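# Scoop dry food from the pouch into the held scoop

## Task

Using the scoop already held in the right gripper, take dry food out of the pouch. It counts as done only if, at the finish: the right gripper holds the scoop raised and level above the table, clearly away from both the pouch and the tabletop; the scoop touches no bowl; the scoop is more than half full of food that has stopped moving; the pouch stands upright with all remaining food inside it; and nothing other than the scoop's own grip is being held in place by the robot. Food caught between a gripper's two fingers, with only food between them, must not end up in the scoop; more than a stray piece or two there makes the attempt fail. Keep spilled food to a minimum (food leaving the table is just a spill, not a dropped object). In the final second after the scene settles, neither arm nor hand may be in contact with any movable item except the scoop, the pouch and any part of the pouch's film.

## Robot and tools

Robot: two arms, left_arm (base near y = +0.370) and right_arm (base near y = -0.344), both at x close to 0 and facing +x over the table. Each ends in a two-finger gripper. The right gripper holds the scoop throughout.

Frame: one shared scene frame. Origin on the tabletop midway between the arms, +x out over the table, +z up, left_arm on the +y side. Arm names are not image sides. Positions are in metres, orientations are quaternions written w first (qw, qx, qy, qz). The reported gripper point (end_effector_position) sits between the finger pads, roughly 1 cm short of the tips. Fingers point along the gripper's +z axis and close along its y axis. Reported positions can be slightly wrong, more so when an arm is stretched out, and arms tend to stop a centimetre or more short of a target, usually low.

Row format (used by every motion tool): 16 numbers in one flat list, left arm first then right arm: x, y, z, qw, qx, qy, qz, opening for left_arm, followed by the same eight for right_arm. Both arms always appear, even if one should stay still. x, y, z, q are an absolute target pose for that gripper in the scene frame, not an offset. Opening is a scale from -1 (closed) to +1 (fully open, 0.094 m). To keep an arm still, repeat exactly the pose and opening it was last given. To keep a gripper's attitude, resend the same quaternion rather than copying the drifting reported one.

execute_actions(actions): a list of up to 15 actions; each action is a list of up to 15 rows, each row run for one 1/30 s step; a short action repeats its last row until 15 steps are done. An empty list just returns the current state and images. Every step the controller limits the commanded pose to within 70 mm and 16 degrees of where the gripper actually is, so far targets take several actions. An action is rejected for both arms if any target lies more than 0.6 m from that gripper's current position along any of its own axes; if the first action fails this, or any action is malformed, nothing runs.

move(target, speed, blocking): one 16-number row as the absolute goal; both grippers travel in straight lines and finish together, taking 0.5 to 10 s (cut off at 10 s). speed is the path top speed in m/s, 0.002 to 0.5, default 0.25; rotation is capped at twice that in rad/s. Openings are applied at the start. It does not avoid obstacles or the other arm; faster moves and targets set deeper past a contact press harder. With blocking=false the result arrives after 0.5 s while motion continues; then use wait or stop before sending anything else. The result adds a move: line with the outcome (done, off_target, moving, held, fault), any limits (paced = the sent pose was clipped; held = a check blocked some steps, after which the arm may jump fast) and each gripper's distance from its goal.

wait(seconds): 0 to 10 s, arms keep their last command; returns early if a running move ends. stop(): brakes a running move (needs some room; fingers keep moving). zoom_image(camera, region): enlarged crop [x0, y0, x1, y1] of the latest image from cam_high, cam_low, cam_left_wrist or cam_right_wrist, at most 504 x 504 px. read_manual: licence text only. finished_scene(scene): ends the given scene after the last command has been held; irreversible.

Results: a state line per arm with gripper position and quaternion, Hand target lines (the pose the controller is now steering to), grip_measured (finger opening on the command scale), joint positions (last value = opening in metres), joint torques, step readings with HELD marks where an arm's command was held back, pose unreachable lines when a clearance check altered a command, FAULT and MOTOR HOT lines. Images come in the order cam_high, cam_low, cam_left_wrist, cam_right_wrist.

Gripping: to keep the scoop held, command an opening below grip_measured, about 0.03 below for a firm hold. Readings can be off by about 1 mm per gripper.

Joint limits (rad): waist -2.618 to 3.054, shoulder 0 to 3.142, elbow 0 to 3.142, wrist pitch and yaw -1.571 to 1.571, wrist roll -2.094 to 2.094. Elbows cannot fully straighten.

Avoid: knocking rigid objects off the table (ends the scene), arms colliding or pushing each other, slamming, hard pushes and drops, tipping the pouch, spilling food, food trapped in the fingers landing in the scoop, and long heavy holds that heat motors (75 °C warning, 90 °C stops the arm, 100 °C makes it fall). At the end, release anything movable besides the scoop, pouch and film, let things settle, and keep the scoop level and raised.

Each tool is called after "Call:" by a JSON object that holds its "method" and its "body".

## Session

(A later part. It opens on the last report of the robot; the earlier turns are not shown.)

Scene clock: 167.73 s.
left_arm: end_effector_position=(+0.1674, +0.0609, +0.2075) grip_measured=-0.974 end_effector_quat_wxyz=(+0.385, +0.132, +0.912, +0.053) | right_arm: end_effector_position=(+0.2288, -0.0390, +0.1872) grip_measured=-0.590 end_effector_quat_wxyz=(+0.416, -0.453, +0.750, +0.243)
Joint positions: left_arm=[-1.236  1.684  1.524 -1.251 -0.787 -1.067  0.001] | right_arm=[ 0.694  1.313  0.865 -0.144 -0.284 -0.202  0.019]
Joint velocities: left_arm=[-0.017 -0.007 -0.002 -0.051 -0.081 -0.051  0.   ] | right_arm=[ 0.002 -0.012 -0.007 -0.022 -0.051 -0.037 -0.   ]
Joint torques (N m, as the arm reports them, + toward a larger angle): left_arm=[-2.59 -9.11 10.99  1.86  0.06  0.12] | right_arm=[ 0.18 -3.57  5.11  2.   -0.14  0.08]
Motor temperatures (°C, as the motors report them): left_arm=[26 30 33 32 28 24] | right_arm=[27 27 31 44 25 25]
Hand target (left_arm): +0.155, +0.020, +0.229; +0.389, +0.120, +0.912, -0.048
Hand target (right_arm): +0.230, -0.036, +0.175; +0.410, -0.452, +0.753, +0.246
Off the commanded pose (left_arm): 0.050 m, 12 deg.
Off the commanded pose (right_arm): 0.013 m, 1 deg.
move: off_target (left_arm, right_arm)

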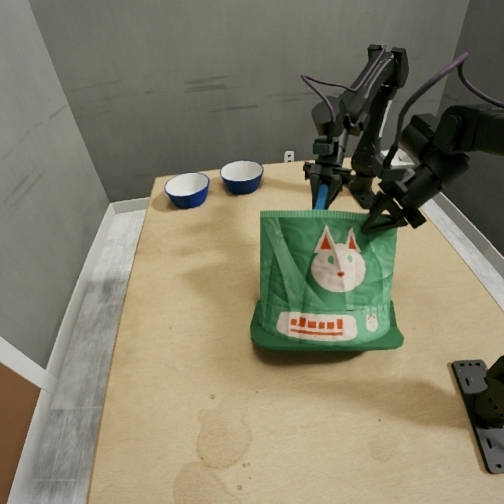

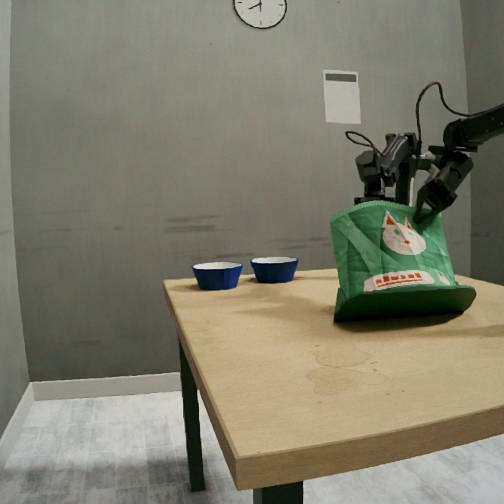

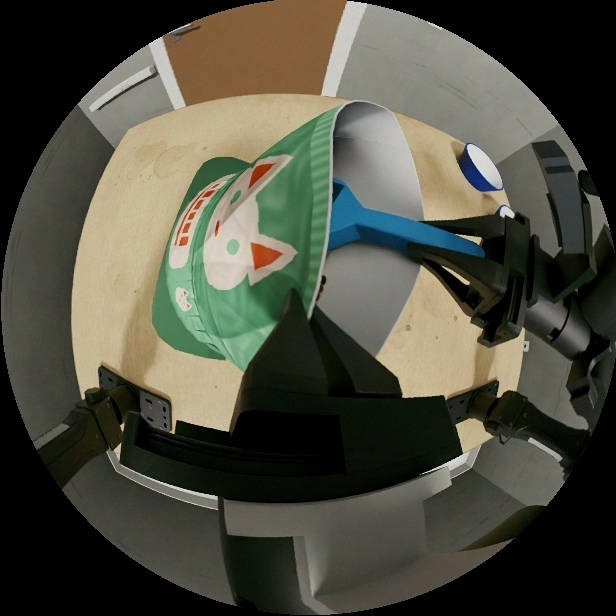

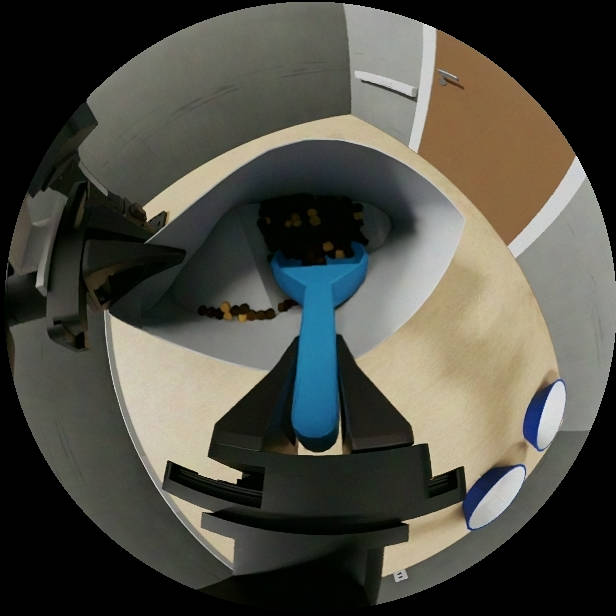

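Call:
{"method": "move", "body": {"target": [0.157,0.015,0.225,0.39,0.12,0.912,-0.05,-1,0.262,-0.05,0.175,0.383,-0.557,0.663,0.321,-0.65], "speed": 0.06}}

Scene clock: 175.47 s.
left_arm: end_effector_position=(+0.1687, +0.0577, +0.2055) grip_measured=-0.974 end_effector_quat_wxyz=(+0.383, +0.123, +0.915, +0.044) | right_arm: end_effector_position=(+0.2604, -0.0486, +0.1830) grip_measured=-0.590 end_effector_quat_wxyz=(+0.396, -0.556, +0.658, +0.318)
Joint positions: left_arm=[-1.23   1.688  1.524 -1.232 -0.775 -1.075  0.001] | right_arm=[ 0.452  1.513  1.005 -0.21  -0.747 -0.561  0.019]
Joint velocities: left_arm=[-0.002 -0.007 -0.012 -0.022 -0.081 -0.066  0.   ] | right_arm=[-0.012 -0.002 -0.012  0.037  0.051 -0.037  0.   ]
Joint torques (N m, as the arm reports them, + toward a larger angle): left_arm=[-3.04 -9.49 10.72  1.75 -0.04  0.17] | right_arm=[-0.63 -5.62  7.01  1.15 -0.34 -0.12]
Motor temperatures (°C, as the motors report them): left_arm=[26 30 33 33 28 24] | right_arm=[27 27 31 44 25 25]
Hand target (left_arm): +0.155, +0.020, +0.228; +0.389, +0.119, +0.912, -0.048
Hand target (right_arm): +0.262, -0.050, +0.175; +0.383, -0.558, +0.663, +0.320
Off the commanded pose (left_arm): 0.048 m, 11 deg.
Off the commanded pose (right_arm): 0.008 m, 2 deg.
move: off_target (left_arm)

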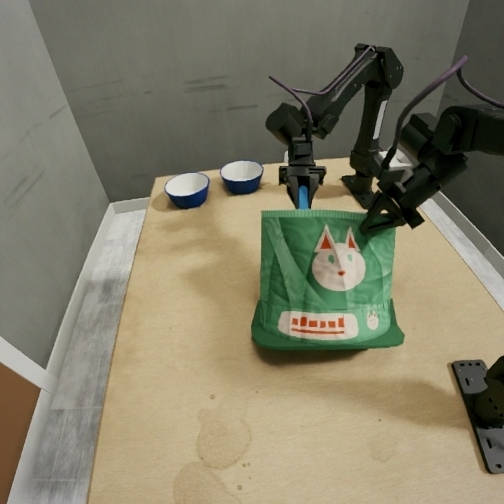

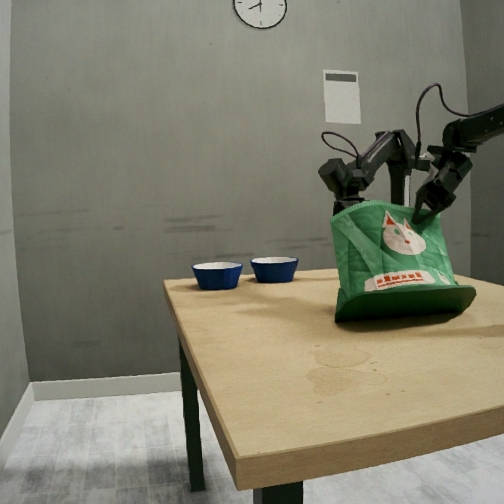

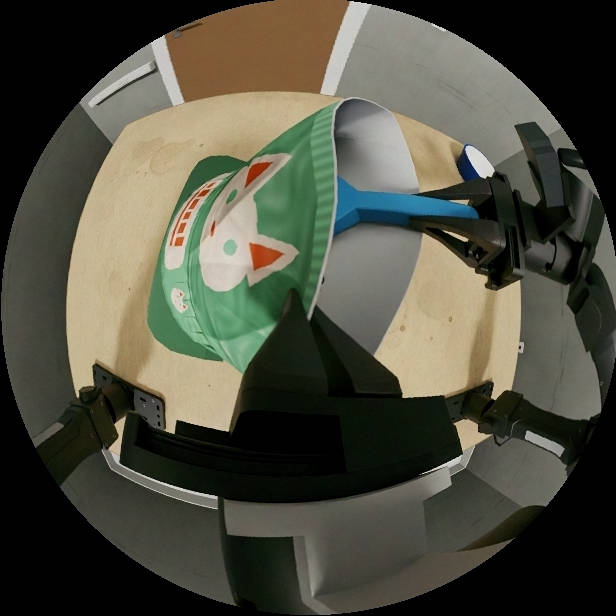

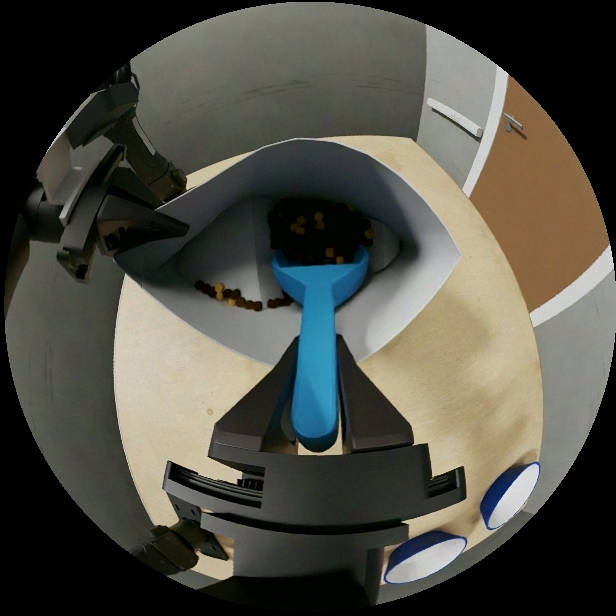

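Aligned. Advance while reducing pitch.

Call:
{"method": "move", "body": {"target": [0.157,0.015,0.225,0.39,0.12,0.912,-0.05,-1,0.266,-0.025,0.168,0.44,-0.535,0.61,0.385,-0.65], "speed": 0.07}}

Call:
{"method": "zoom_image", "body": {"camera": "cam_right_wrist", "region": [200,140,440,340]}}

Scene clock: 179.57 s.
left_arm: end_effector_position=(+0.1692, +0.0579, +0.2050) grip_measured=-0.974 end_effector_quat_wxyz=(+0.381, +0.119, +0.916, +0.042) | right_arm: end_effector_position=(+0.2692, -0.0304, +0.1807) grip_measured=-0.590 end_effector_quat_wxyz=(+0.447, -0.532, +0.610, +0.381)
Joint positions: left_arm=[-1.227  1.688  1.524 -1.231 -0.772 -1.082  0.001] | right_arm=[ 0.443  1.598  0.897  0.193 -0.876 -0.415  0.019]
Joint velocities: left_arm=[-0.007 -0.017  0.002  0.007 -0.037  0.022 -0.   ] | right_arm=[-0.007 -0.012 -0.007 -0.066 -0.037  0.007  0.   ]
Joint torques (N m, as the arm reports them, + toward a larger angle): left_arm=[-3.25 -9.61 10.64  1.76 -0.07  0.22] | right_arm=[ 1.02 -5.6   5.11  1.9  -0.25  0.01]
Motor temperatures (°C, as the motors report them): left_arm=[26 30 33 33 28 24] | right_arm=[27 27 31 44 25 25]
Hand target (left_arm): +0.155, +0.020, +0.228; +0.389, +0.119, +0.912, -0.049
Hand target (right_arm): +0.267, -0.025, +0.168; +0.439, -0.535, +0.610, +0.385
Off the commanded pose (left_arm): 0.049 m, 11 deg.
Off the commanded pose (right_arm): 0.014 m, 1 deg.
move: off_target (left_arm, right_arm)

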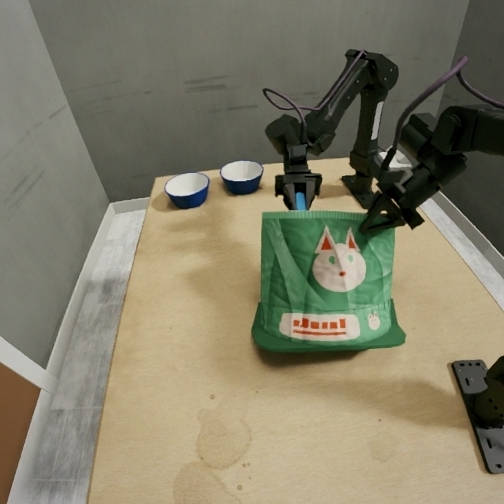

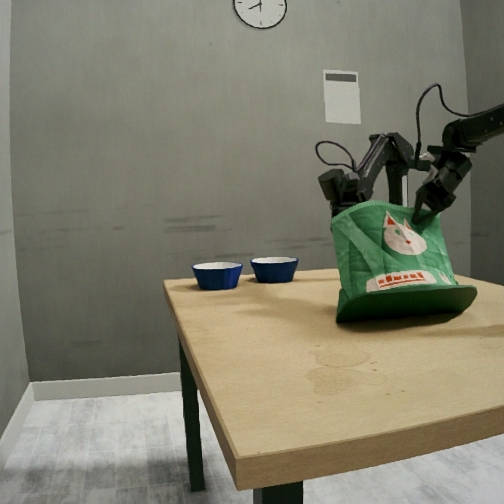

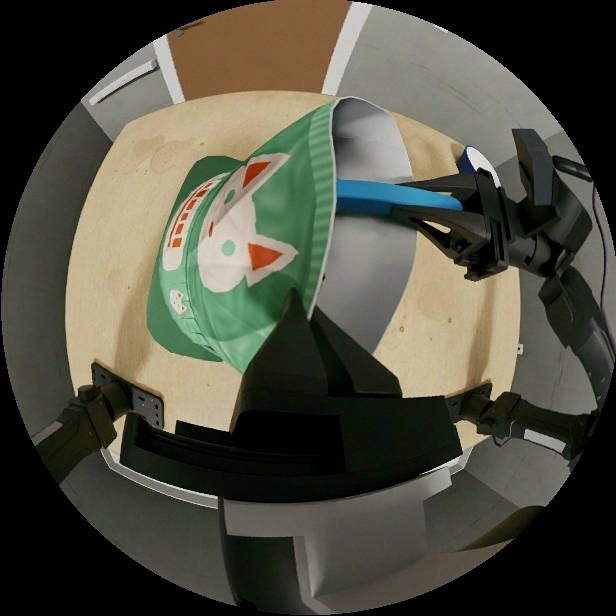

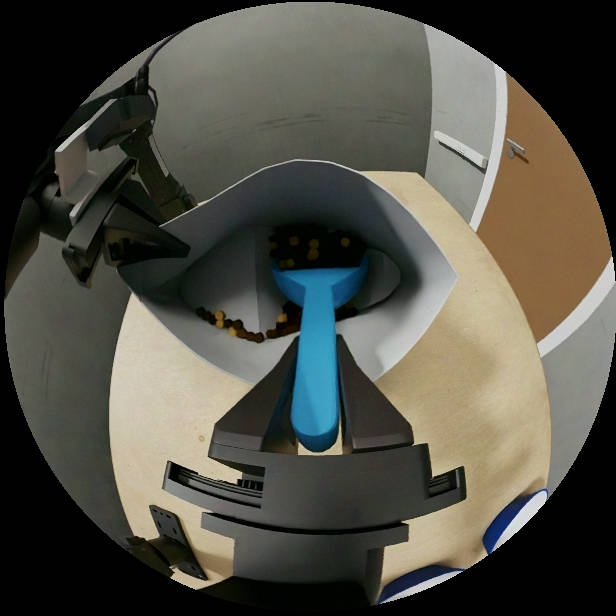

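Region (200, 140, 440, 340) of cam_right_wrist's 616x616 image, scaled by 2.100, with more detail than that image has.

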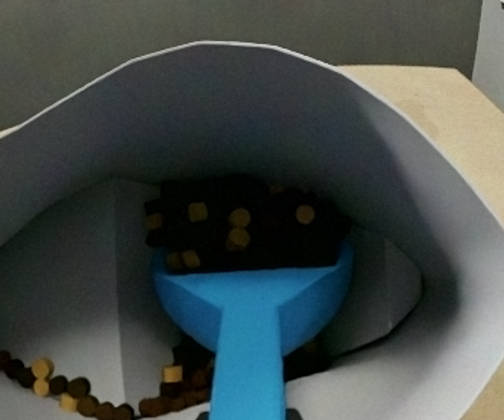

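Call:
{"method": "move", "body": {"target": [0.157,0.015,0.225,0.39,0.12,0.912,-0.05,-1,0.262,-0.06,0.185,0.527,-0.466,0.556,0.442,-0.65], "speed": 0.05}}

Call:
{"method": "move", "body": {"target": [0.157,0.015,0.225,0.39,0.12,0.912,-0.05,-1,0.25,-0.105,0.235,0.59,-0.41,0.535,0.445,-0.65], "speed": 0.05}}

Call:
{"method": "zoom_image", "body": {"camera": "cam_right_wrist", "region": [200,140,440,340]}}

Scene clock: 187.20 s.
left_arm: end_effector_position=(+0.1674, +0.0564, +0.2048) grip_measured=-0.974 end_effector_quat_wxyz=(+0.381, +0.121, +0.916, +0.040) | right_arm: end_effector_position=(+0.2590, -0.0564, +0.1844) grip_measured=-0.590 end_effector_quat_wxyz=(+0.519, -0.470, +0.557, +0.446)
Joint positions: left_arm=[-1.232  1.688  1.524 -1.228 -0.77  -1.082  0.001] | right_arm=[ 0.359  1.643  0.621  0.903 -1.011 -0.092  0.019]
Joint velocities: left_arm=[-0.012  0.017  0.002 -0.051 -0.007  0.022 -0.   ] | right_arm=[ 0.017 -0.002 -0.002  0.022 -0.007 -0.037 -0.   ]
Joint torques (N m, as the arm reports them, + toward a larger angle): left_arm=[-2.92 -9.62 10.65  1.75 -0.08  0.25] | right_arm=[-0.89 -7.09  4.63  1.91 -0.01  0.06]
Motor temperatures (°C, as the motors report them): left_arm=[26 30 33 33 28 24] | right_arm=[27 27 31 44 25 25]
Hand target (left_arm): +0.155, +0.020, +0.228; +0.390, +0.119, +0.912, -0.049
Hand target (right_arm): +0.263, -0.059, +0.184; +0.527, -0.466, +0.556, +0.443
Off the commanded pose (left_arm): 0.047 m, 10 deg.
Off the commanded pose (right_arm): 0.005 m, 1 deg.
move: off_target (left_arm)

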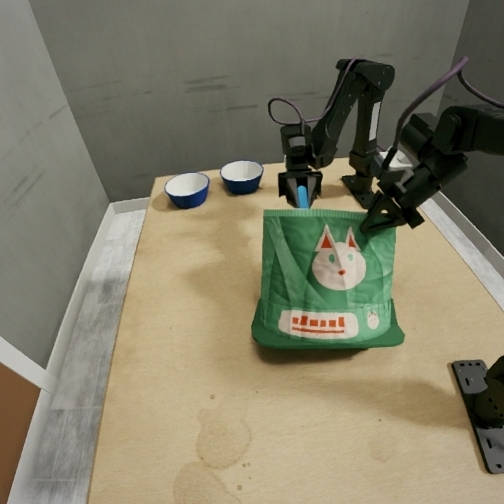

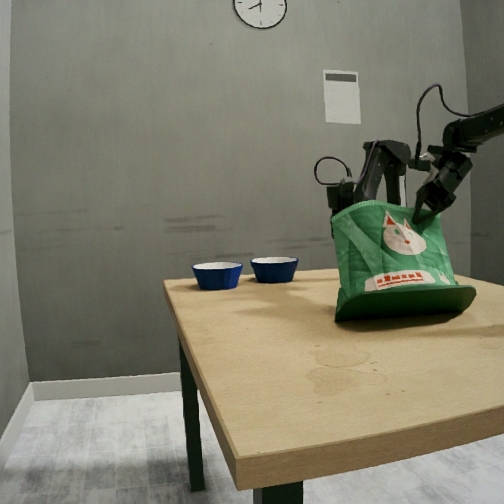

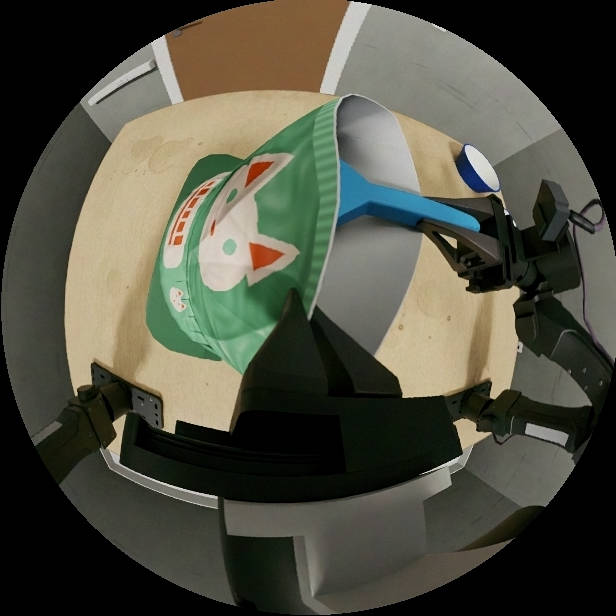

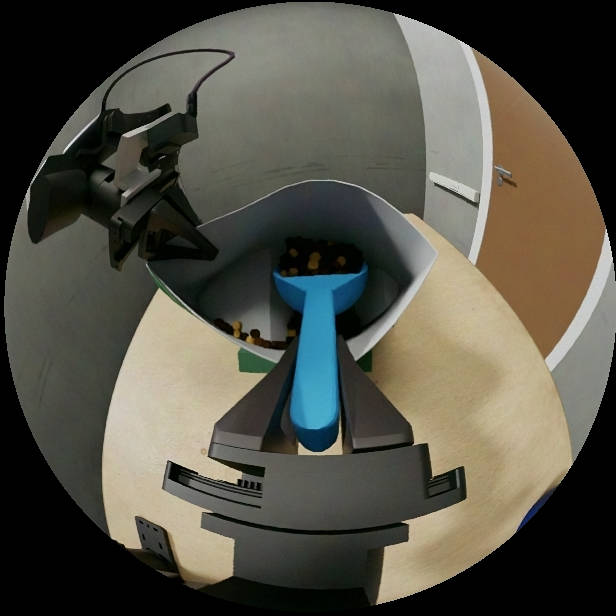

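Scene clock: 189.43 s.
left_arm: end_effector_position=(+0.1671, +0.0565, +0.2043) grip_measured=-0.974 end_effector_quat_wxyz=(+0.379, +0.122, +0.916, +0.040) | right_arm: end_effector_position=(+0.2491, -0.1009, +0.2143) grip_measured=-0.590 end_effector_quat_wxyz=(+0.558, -0.405, +0.561, +0.458)
Joint positions: left_arm=[-1.232  1.688  1.524 -1.229 -0.767 -1.08   0.001] | right_arm=[ 0.249  1.504  0.464  1.121 -1.024  0.13   0.019]
Joint velocities: left_arm=[-0.012 -0.007 -0.012 -0.007  0.037 -0.037 -0.001] | right_arm=[ 0.007 -0.012 -0.002  0.037  0.007  0.022  0.001]
Joint torques (N m, as the arm reports them, + toward a larger angle): left_arm=[-2.86 -9.62 10.65  1.75 -0.11  0.19] | right_arm=[-0.75 -8.56  4.78  2.08  0.13  0.04]
Motor temperatures (°C, as the motors report them): left_arm=[26 30 33 33 28 24] | right_arm=[27 27 31 44 25 25]
Hand target (left_arm): +0.155, +0.020, +0.228; +0.389, +0.119, +0.912, -0.048
Hand target (right_arm): +0.249, -0.105, +0.234; +0.589, -0.410, +0.535, +0.445
Off the commanded pose (left_arm): 0.047 m, 10 deg.
Off the commanded pose (right_arm): 0.021 m, 5 deg.
move: off_target (left_arm, right_arm)

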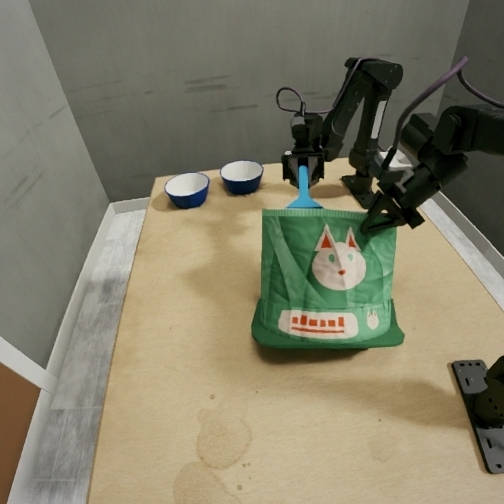

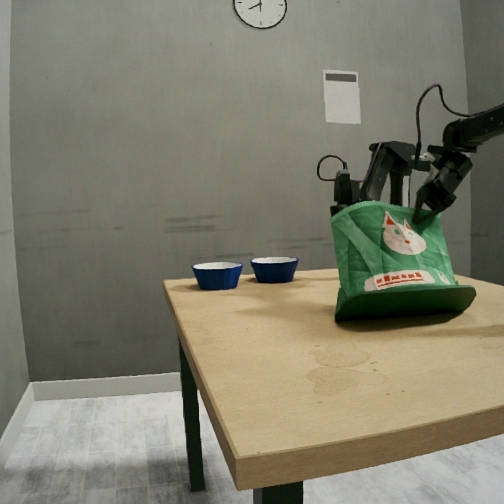

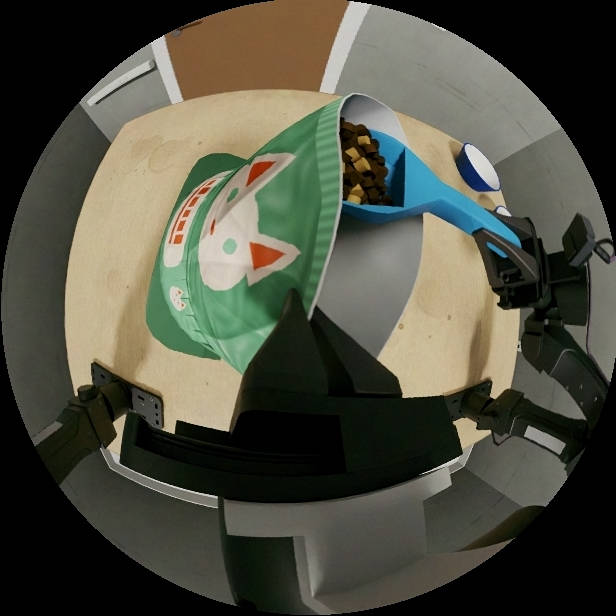

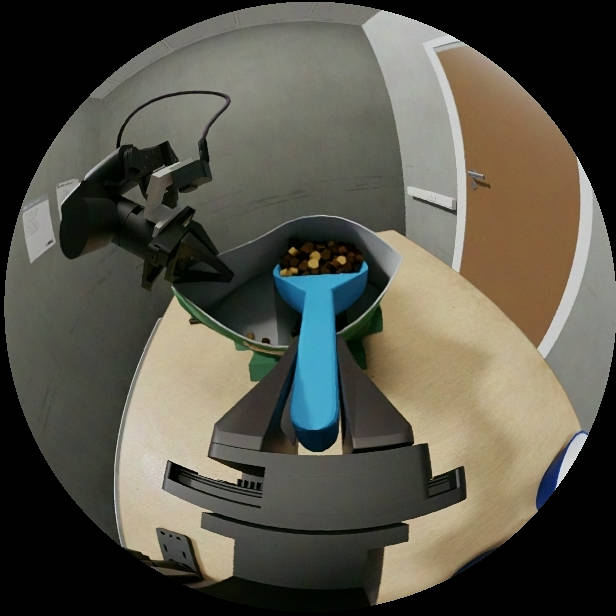

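Region (200, 140, 440, 340) of cam_right_wrist's 616x616 image, scaled by 2.100, with more detail than that image has.

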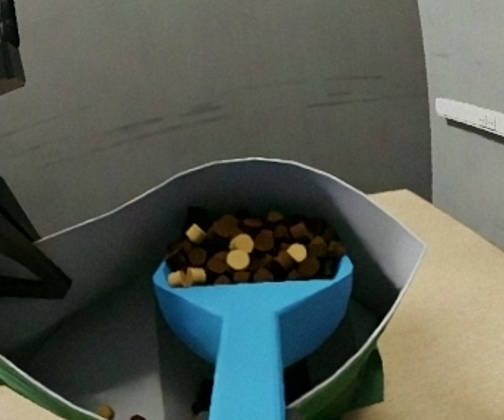

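Call:
{"method": "move", "body": {"target": [0.157,0.015,0.225,0.39,0.12,0.912,-0.05,-1,0.232,-0.135,0.262,0.66,-0.36,0.49,0.44,-0.65], "speed": 0.05}}

Scene clock: 194.87 s.
left_arm: end_effector_position=(+0.1672, +0.0565, +0.2046) grip_measured=-0.974 end_effector_quat_wxyz=(+0.380, +0.122, +0.916, +0.041) | right_arm: end_effector_position=(+0.2297, -0.1281, +0.2388) grip_measured=-0.590 end_effector_quat_wxyz=(+0.618, -0.369, +0.522, +0.458)
Joint positions: left_arm=[-1.232  1.688  1.524 -1.229 -0.769 -1.081  0.001] | right_arm=[ 0.191  1.469  0.322  1.49  -0.996  0.314  0.019]
Joint velocities: left_arm=[-0.012 -0.017 -0.017 -0.022  0.022 -0.037 -0.   ] | right_arm=[-0.002 -0.002 -0.002 -0.007 -0.037  0.007 -0.   ]
Joint torques (N m, as the arm reports them, + toward a larger angle): left_arm=[-2.87 -9.61 10.66  1.76 -0.1   0.21] | right_arm=[-0.64 -7.72  4.51  1.99  0.69  0.08]
Motor temperatures (°C, as the motors report them): left_arm=[26 30 33 33 27 24] | right_arm=[27 28 31 45 25 25]
Hand target (left_arm): +0.155, +0.020, +0.228; +0.390, +0.119, +0.912, -0.049
Hand target (right_arm): +0.231, -0.135, +0.262; +0.658, -0.362, +0.495, +0.438
Off the commanded pose (left_arm): 0.047 m, 10 deg.
Off the commanded pose (right_arm): 0.024 m, 6 deg.
joint sent to its limit (right arm) — the command would take joint 4 (wrist pitch) past its upper limit, so that joint was sent only as far as its limit.
move: off_target (left_arm, right_arm)

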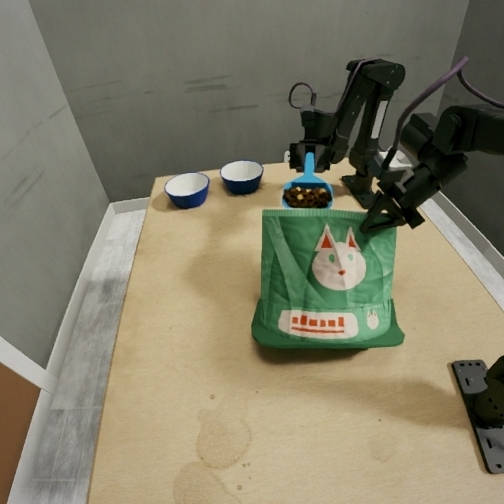

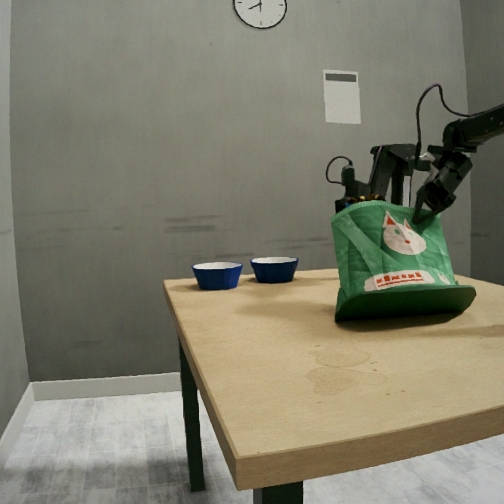

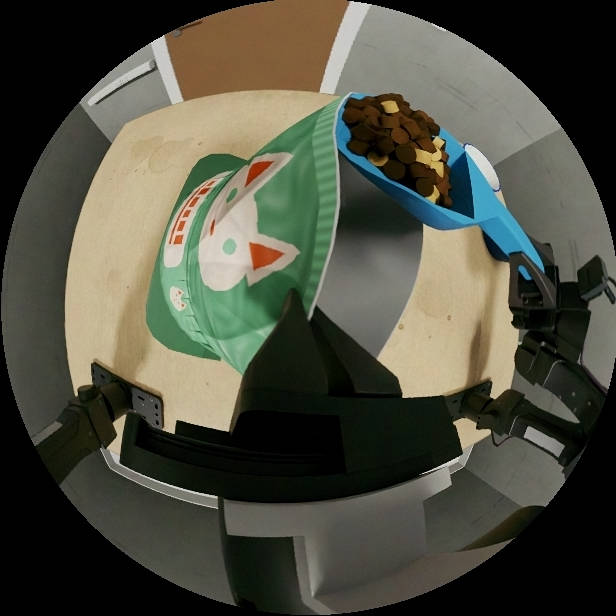

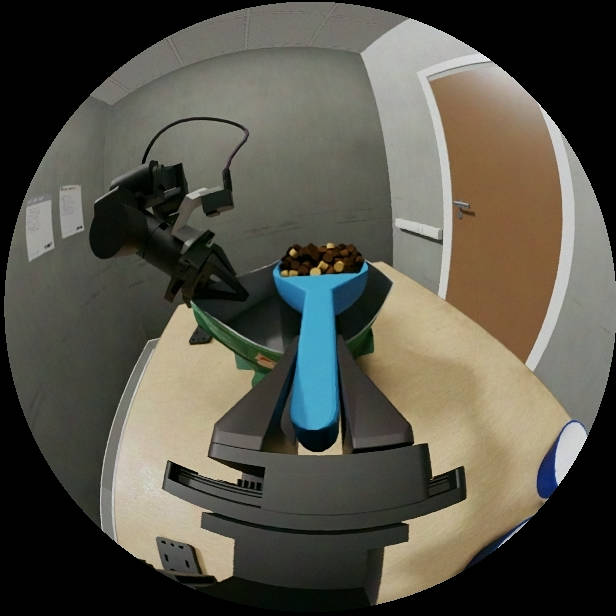

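Call:
{"method": "move", "body": {"target": [0.165,0.06,0.23,0.39,0.12,0.912,-0.05,-1,0.25,-0.16,0.33,0.725,-0.265,0.515,0.37,-0.65], "speed": 0.05}}

Call:
{"method": "move", "body": {"target": [0.19,0.19,0.235,0.37,0.12,0.92,-0.05,-1,0.307,-0.241,0.32,0.79,-0.079,0.598,0.104,-0.65], "speed": 0.07}}

Scene clock: 202.27 s.
left_arm: end_effector_position=(+0.1628, +0.0738, +0.2109) grip_measured=-0.974 end_effector_quat_wxyz=(+0.373, +0.128, +0.919, +0.002) | right_arm: end_effector_position=(+0.2510, -0.1598, +0.3040) grip_measured=-0.590 end_effector_quat_wxyz=(+0.698, -0.260, +0.547, +0.383)
Joint positions: left_arm=[-1.218  1.549  1.407 -1.151 -0.722 -1.021  0.001] | right_arm=[ 0.197  1.116  0.364  1.101 -0.679  0.283  0.019]
Joint velocities: left_arm=[ 0.002 -0.002 -0.007  0.007  0.022 -0.007  0.001] | right_arm=[ 0.012  0.002  0.017  0.022  0.007 -0.007  0.001]
Joint torques (N m, as the arm reports them, + toward a larger angle): left_arm=[ -0.06 -10.32   7.68   1.52  -0.34   0.18] | right_arm=[ 0.59 -5.32  7.68  1.74  0.33 -0.08]
Motor temperatures (°C, as the motors report them): left_arm=[26 31 33 33 27 24] | right_arm=[27 28 31 45 25 25]
Hand target (left_arm): +0.165, +0.062, +0.231; +0.390, +0.118, +0.912, -0.048
Hand target (right_arm): +0.247, -0.161, +0.330; +0.726, -0.265, +0.515, +0.371
Off the commanded pose (left_arm): 0.024 m, 6 deg.
Off the commanded pose (right_arm): 0.026 m, 5 deg.
move: off_target (left_arm, right_arm)

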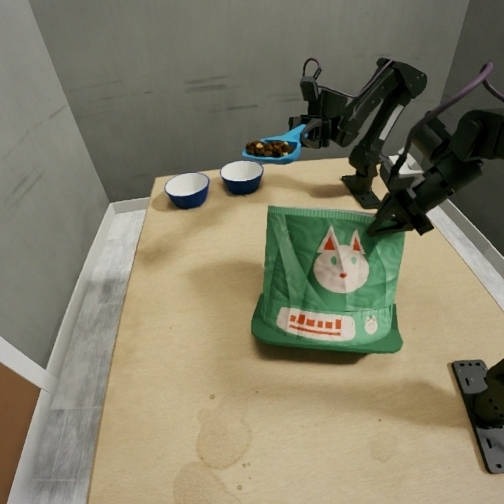

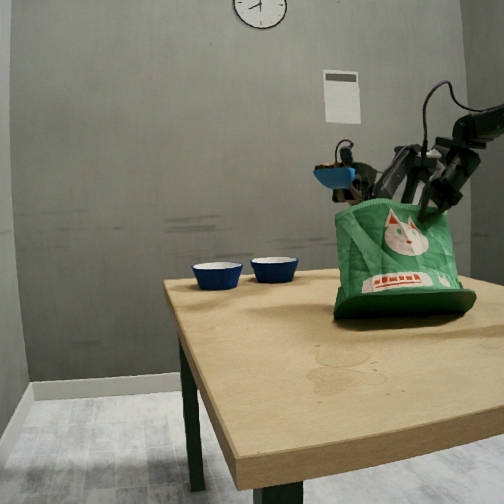

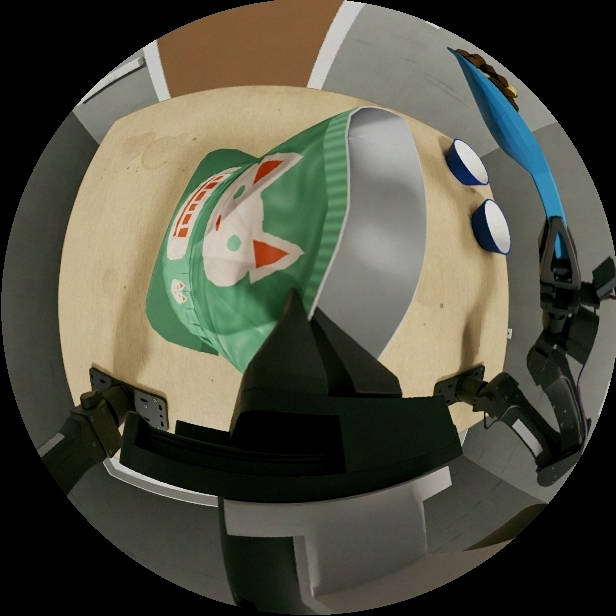

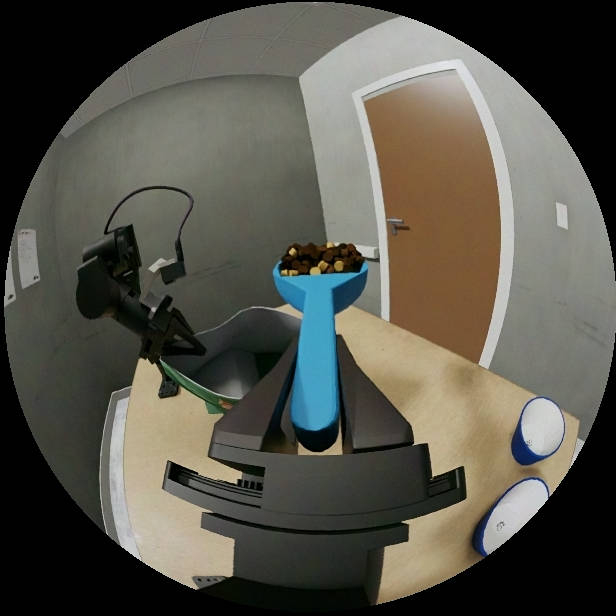

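Scene clock: 207.63 s.
left_arm: end_effector_position=(+0.1827, +0.1973, +0.2139) grip_measured=-0.974 end_effector_quat_wxyz=(+0.331, +0.123, +0.935, -0.017) | right_arm: end_effector_position=(+0.3060, -0.2426, +0.2908) grip_measured=-0.590 end_effector_quat_wxyz=(+0.765, -0.083, +0.630, +0.105)
Joint positions: left_arm=[-0.905  1.091  1.104 -1.126 -0.516 -0.705  0.001] | right_arm=[ 0.269  1.008  0.364  0.838  0.04  -0.001  0.019]
Joint velocities: left_arm=[ 0.002  0.002 -0.007 -0.051  0.051  0.022 -0.002] | right_arm=[ 0.012  0.002  0.022 -0.022  0.022 -0.007  0.001]
Joint torques (N m, as the arm reports them, + toward a larger angle): left_arm=[ 0.12 -5.8   8.09  1.66 -0.39  0.18] | right_arm=[ 0.73 -3.14  8.64  2.21  0.12 -0.09]
Motor temperatures (°C, as the motors report them): left_arm=[26 30 32 33 27 24] | right_arm=[27 28 31 45 25 25]
Hand target (left_arm): +0.189, +0.192, +0.235; +0.368, +0.118, +0.921, -0.047
Hand target (right_arm): +0.304, -0.243, +0.319; +0.791, -0.078, +0.598, +0.104
Off the commanded pose (left_arm): 0.024 m, 6 deg.
Off the commanded pose (right_arm): 0.029 m, 5 deg.
move: off_target (left_arm, right_arm)

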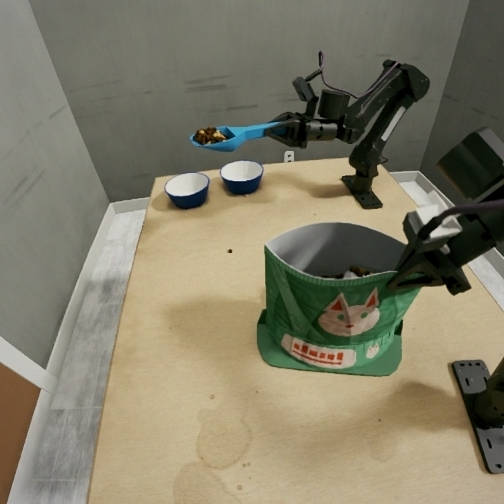

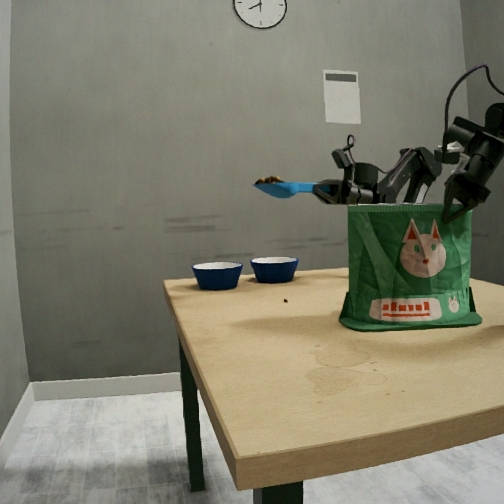

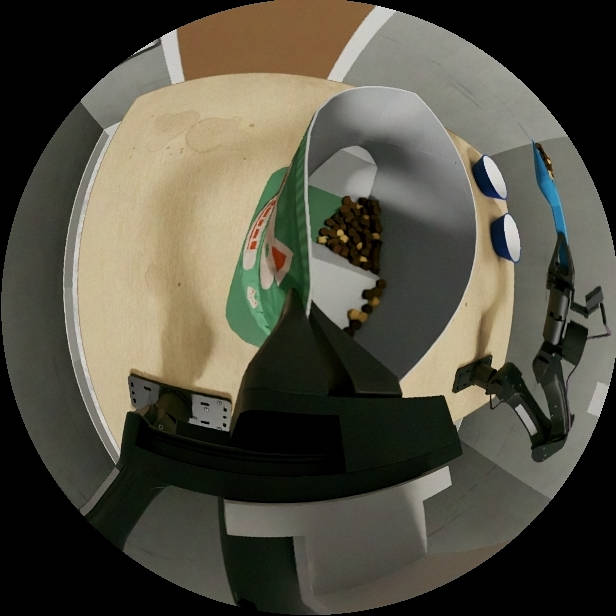

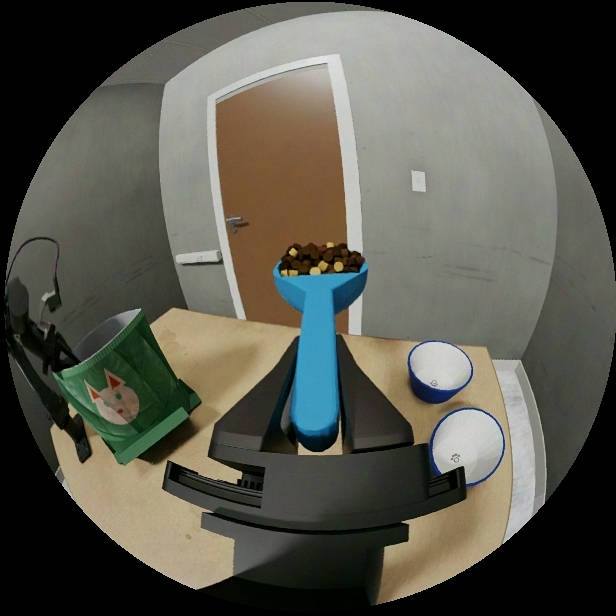

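Level, pouch upright. Release and retreat left.

Call:
{"method": "execute_actions", "body": {"actions": [[[0.187,0.195,0.235,0.37,0.12,0.92,-0.05,-0.3,0.307,-0.241,0.32,0.79,-0.079,0.598,0.104,-0.65]]]}}

Call:
{"method": "move", "body": {"target": [0.17,0.22,0.33,0.4,0.2,0.89,-0.1,-0.3,0.307,-0.241,0.32,0.79,-0.079,0.598,0.104,-0.65], "speed": 0.1}}

Call:
{"method": "zoom_image", "body": {"camera": "cam_low", "region": [230,140,400,240]}}

Scene clock: 211.00 s.
left_arm: end_effector_position=(+0.1843, +0.1963, +0.2282) grip_measured=-0.302 end_effector_quat_wxyz=(+0.355, +0.119, +0.926, -0.043) | right_arm: end_effector_position=(+0.3062, -0.2434, +0.2908) grip_measured=-0.590 end_effector_quat_wxyz=(+0.765, -0.082, +0.630, +0.104)
Joint positions: left_arm=[-0.905  1.044  1.103 -1.091 -0.522 -0.687  0.033] | right_arm=[ 0.269  1.008  0.364  0.838  0.044 -0.003  0.019]
Joint velocities: left_arm=[-0.007 -0.002  0.002  0.007 -0.022  0.037  0.001] | right_arm=[-0.007 -0.012 -0.007  0.007 -0.022  0.022  0.001]
Joint torques (N m, as the arm reports them, + toward a larger angle): left_arm=[-0.14 -2.95  7.04  1.47 -0.35  0.09] | right_arm=[ 0.92 -2.56  8.83  2.2   0.12 -0.15]
Motor temperatures (°C, as the motors report them): left_arm=[26 30 32 33 27 24] | right_arm=[27 27 31 46 25 25]
Hand target (left_arm): +0.187, +0.195, +0.235; +0.370, +0.119, +0.920, -0.050
Hand target (right_arm): +0.305, -0.242, +0.319; +0.790, -0.079, +0.599, +0.105
Off the commanded pose (left_arm): 0.007 m, 2 deg.
Off the commanded pose (right_arm): 0.029 m, 5 deg.
Step readings (end_effector_position):
0: left_arm (+0.1827, +0.1973, +0.2139) | right_arm (+0.3061, -0.2430, +0.2908)
1: left_arm (+0.1829, +0.1974, +0.2145) | right_arm (+0.3061, -0.2431, +0.2908)
2: left_arm (+0.1837, +0.1967, +0.2173) | right_arm (+0.3061, -0.2432, +0.2908)
4: left_arm (+0.1843, +0.1963, +0.2239) | right_arm (+0.3061, -0.2432, +0.2908)
8: left_arm (+0.1840, +0.1969, +0.2278) | right_arm (+0.3061, -0.2433, +0.2908)
15: end_effector_position above

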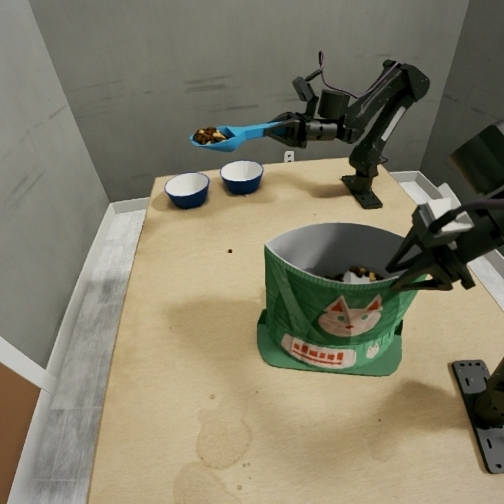

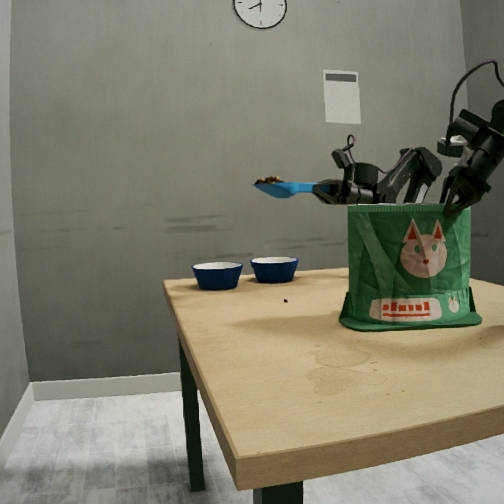

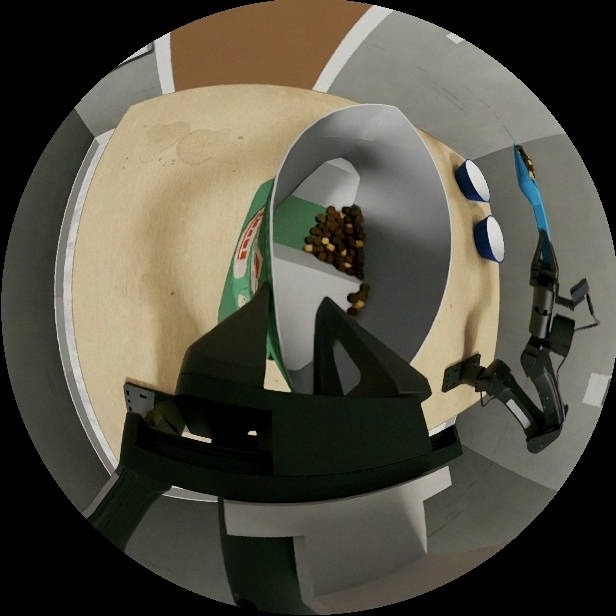

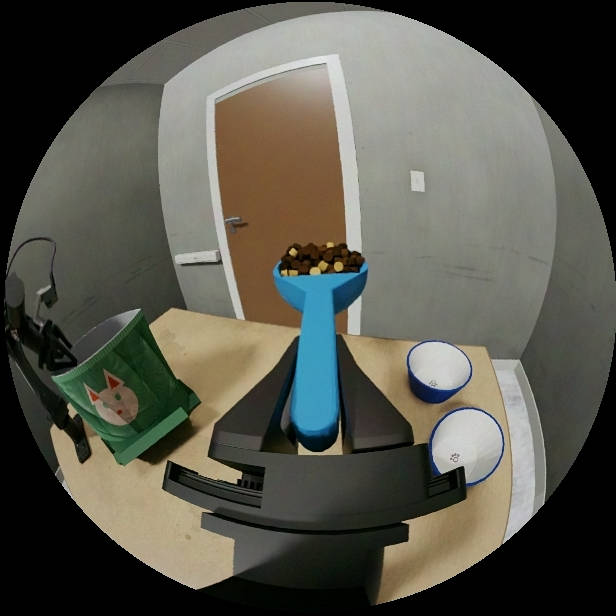

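Scene clock: 212.70 s.
left_arm: end_effector_position=(+0.1697, +0.2155, +0.3155) grip_measured=-0.302 end_effector_quat_wxyz=(+0.384, +0.203, +0.896, -0.091) | right_arm: end_effector_position=(+0.3066, -0.2432, +0.2881) grip_measured=-0.590 end_effector_quat_wxyz=(+0.762, -0.082, +0.634, +0.103)
Joint positions: left_arm=[-0.834  0.967  1.387 -1.263 -0.397 -0.419  0.033] | right_arm=[ 0.269  1.008  0.364  0.827  0.044 -0.003  0.019]
Joint velocities: left_arm=[-0.007 -0.002 -0.012 -0.007 -0.066 -0.022 -0.001] | right_arm=[ 0.012 -0.002 -0.017 -0.037 -0.007 -0.007 -0.   ]
Joint torques (N m, as the arm reports them, + toward a larger angle): left_arm=[ 0.87 -1.43  8.93  1.46 -0.19  0.11] | right_arm=[ 0.76 -2.53  8.76  2.31  0.14 -0.1 ]
Motor temperatures (°C, as the motors report them): left_arm=[26 30 32 33 27 24] | right_arm=[27 27 31 46 25 25]
Hand target (left_arm): +0.170, +0.220, +0.329; +0.399, +0.198, +0.890, -0.099
Hand target (right_arm): +0.305, -0.242, +0.319; +0.790, -0.079, +0.599, +0.105
Off the commanded pose (left_arm): 0.015 m, 2 deg.
Off the commanded pose (right_arm): 0.032 m, 5 deg.
move: off_target (left_arm, right_arm)

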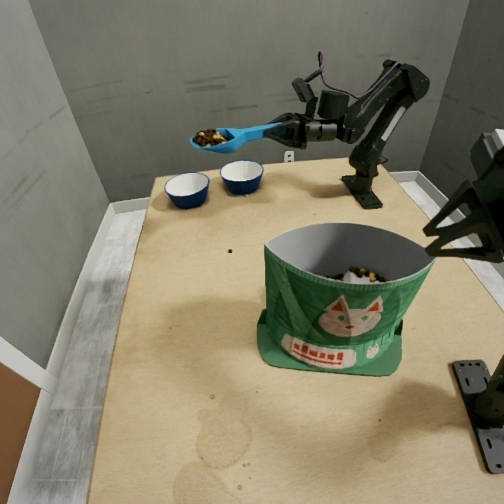

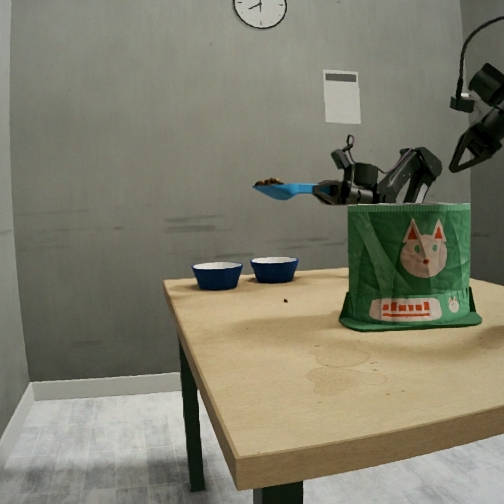

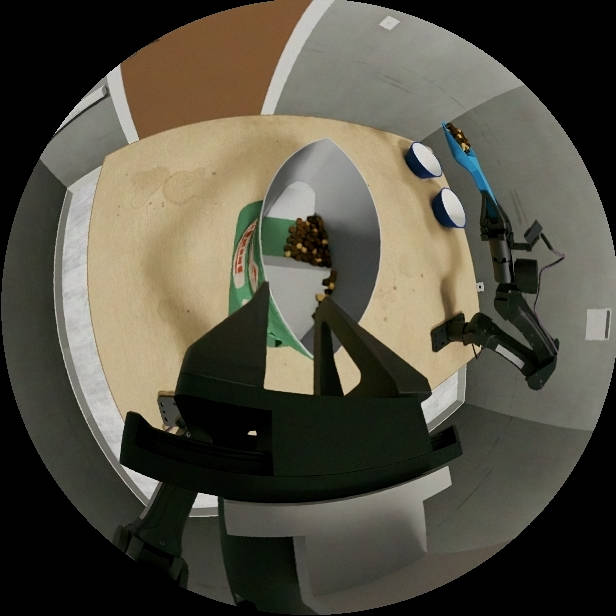

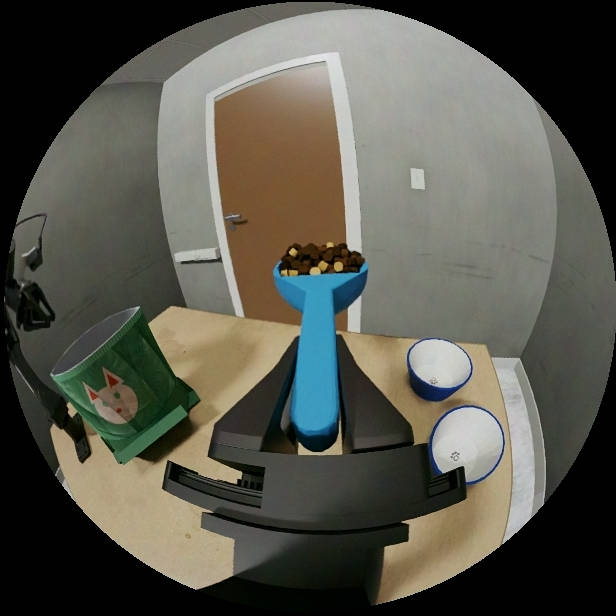

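Region (230, 140, 400, 240) of cam_low's 504x504 image, scaled by 2.965, with more detail than that image has; it fills the top 296 rows of this view, and the rest is white.

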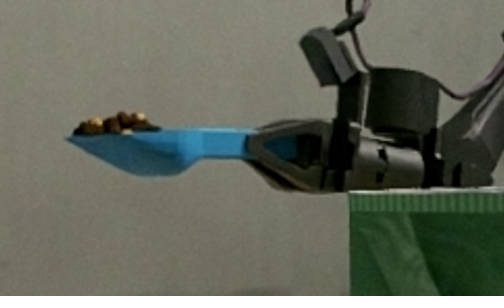

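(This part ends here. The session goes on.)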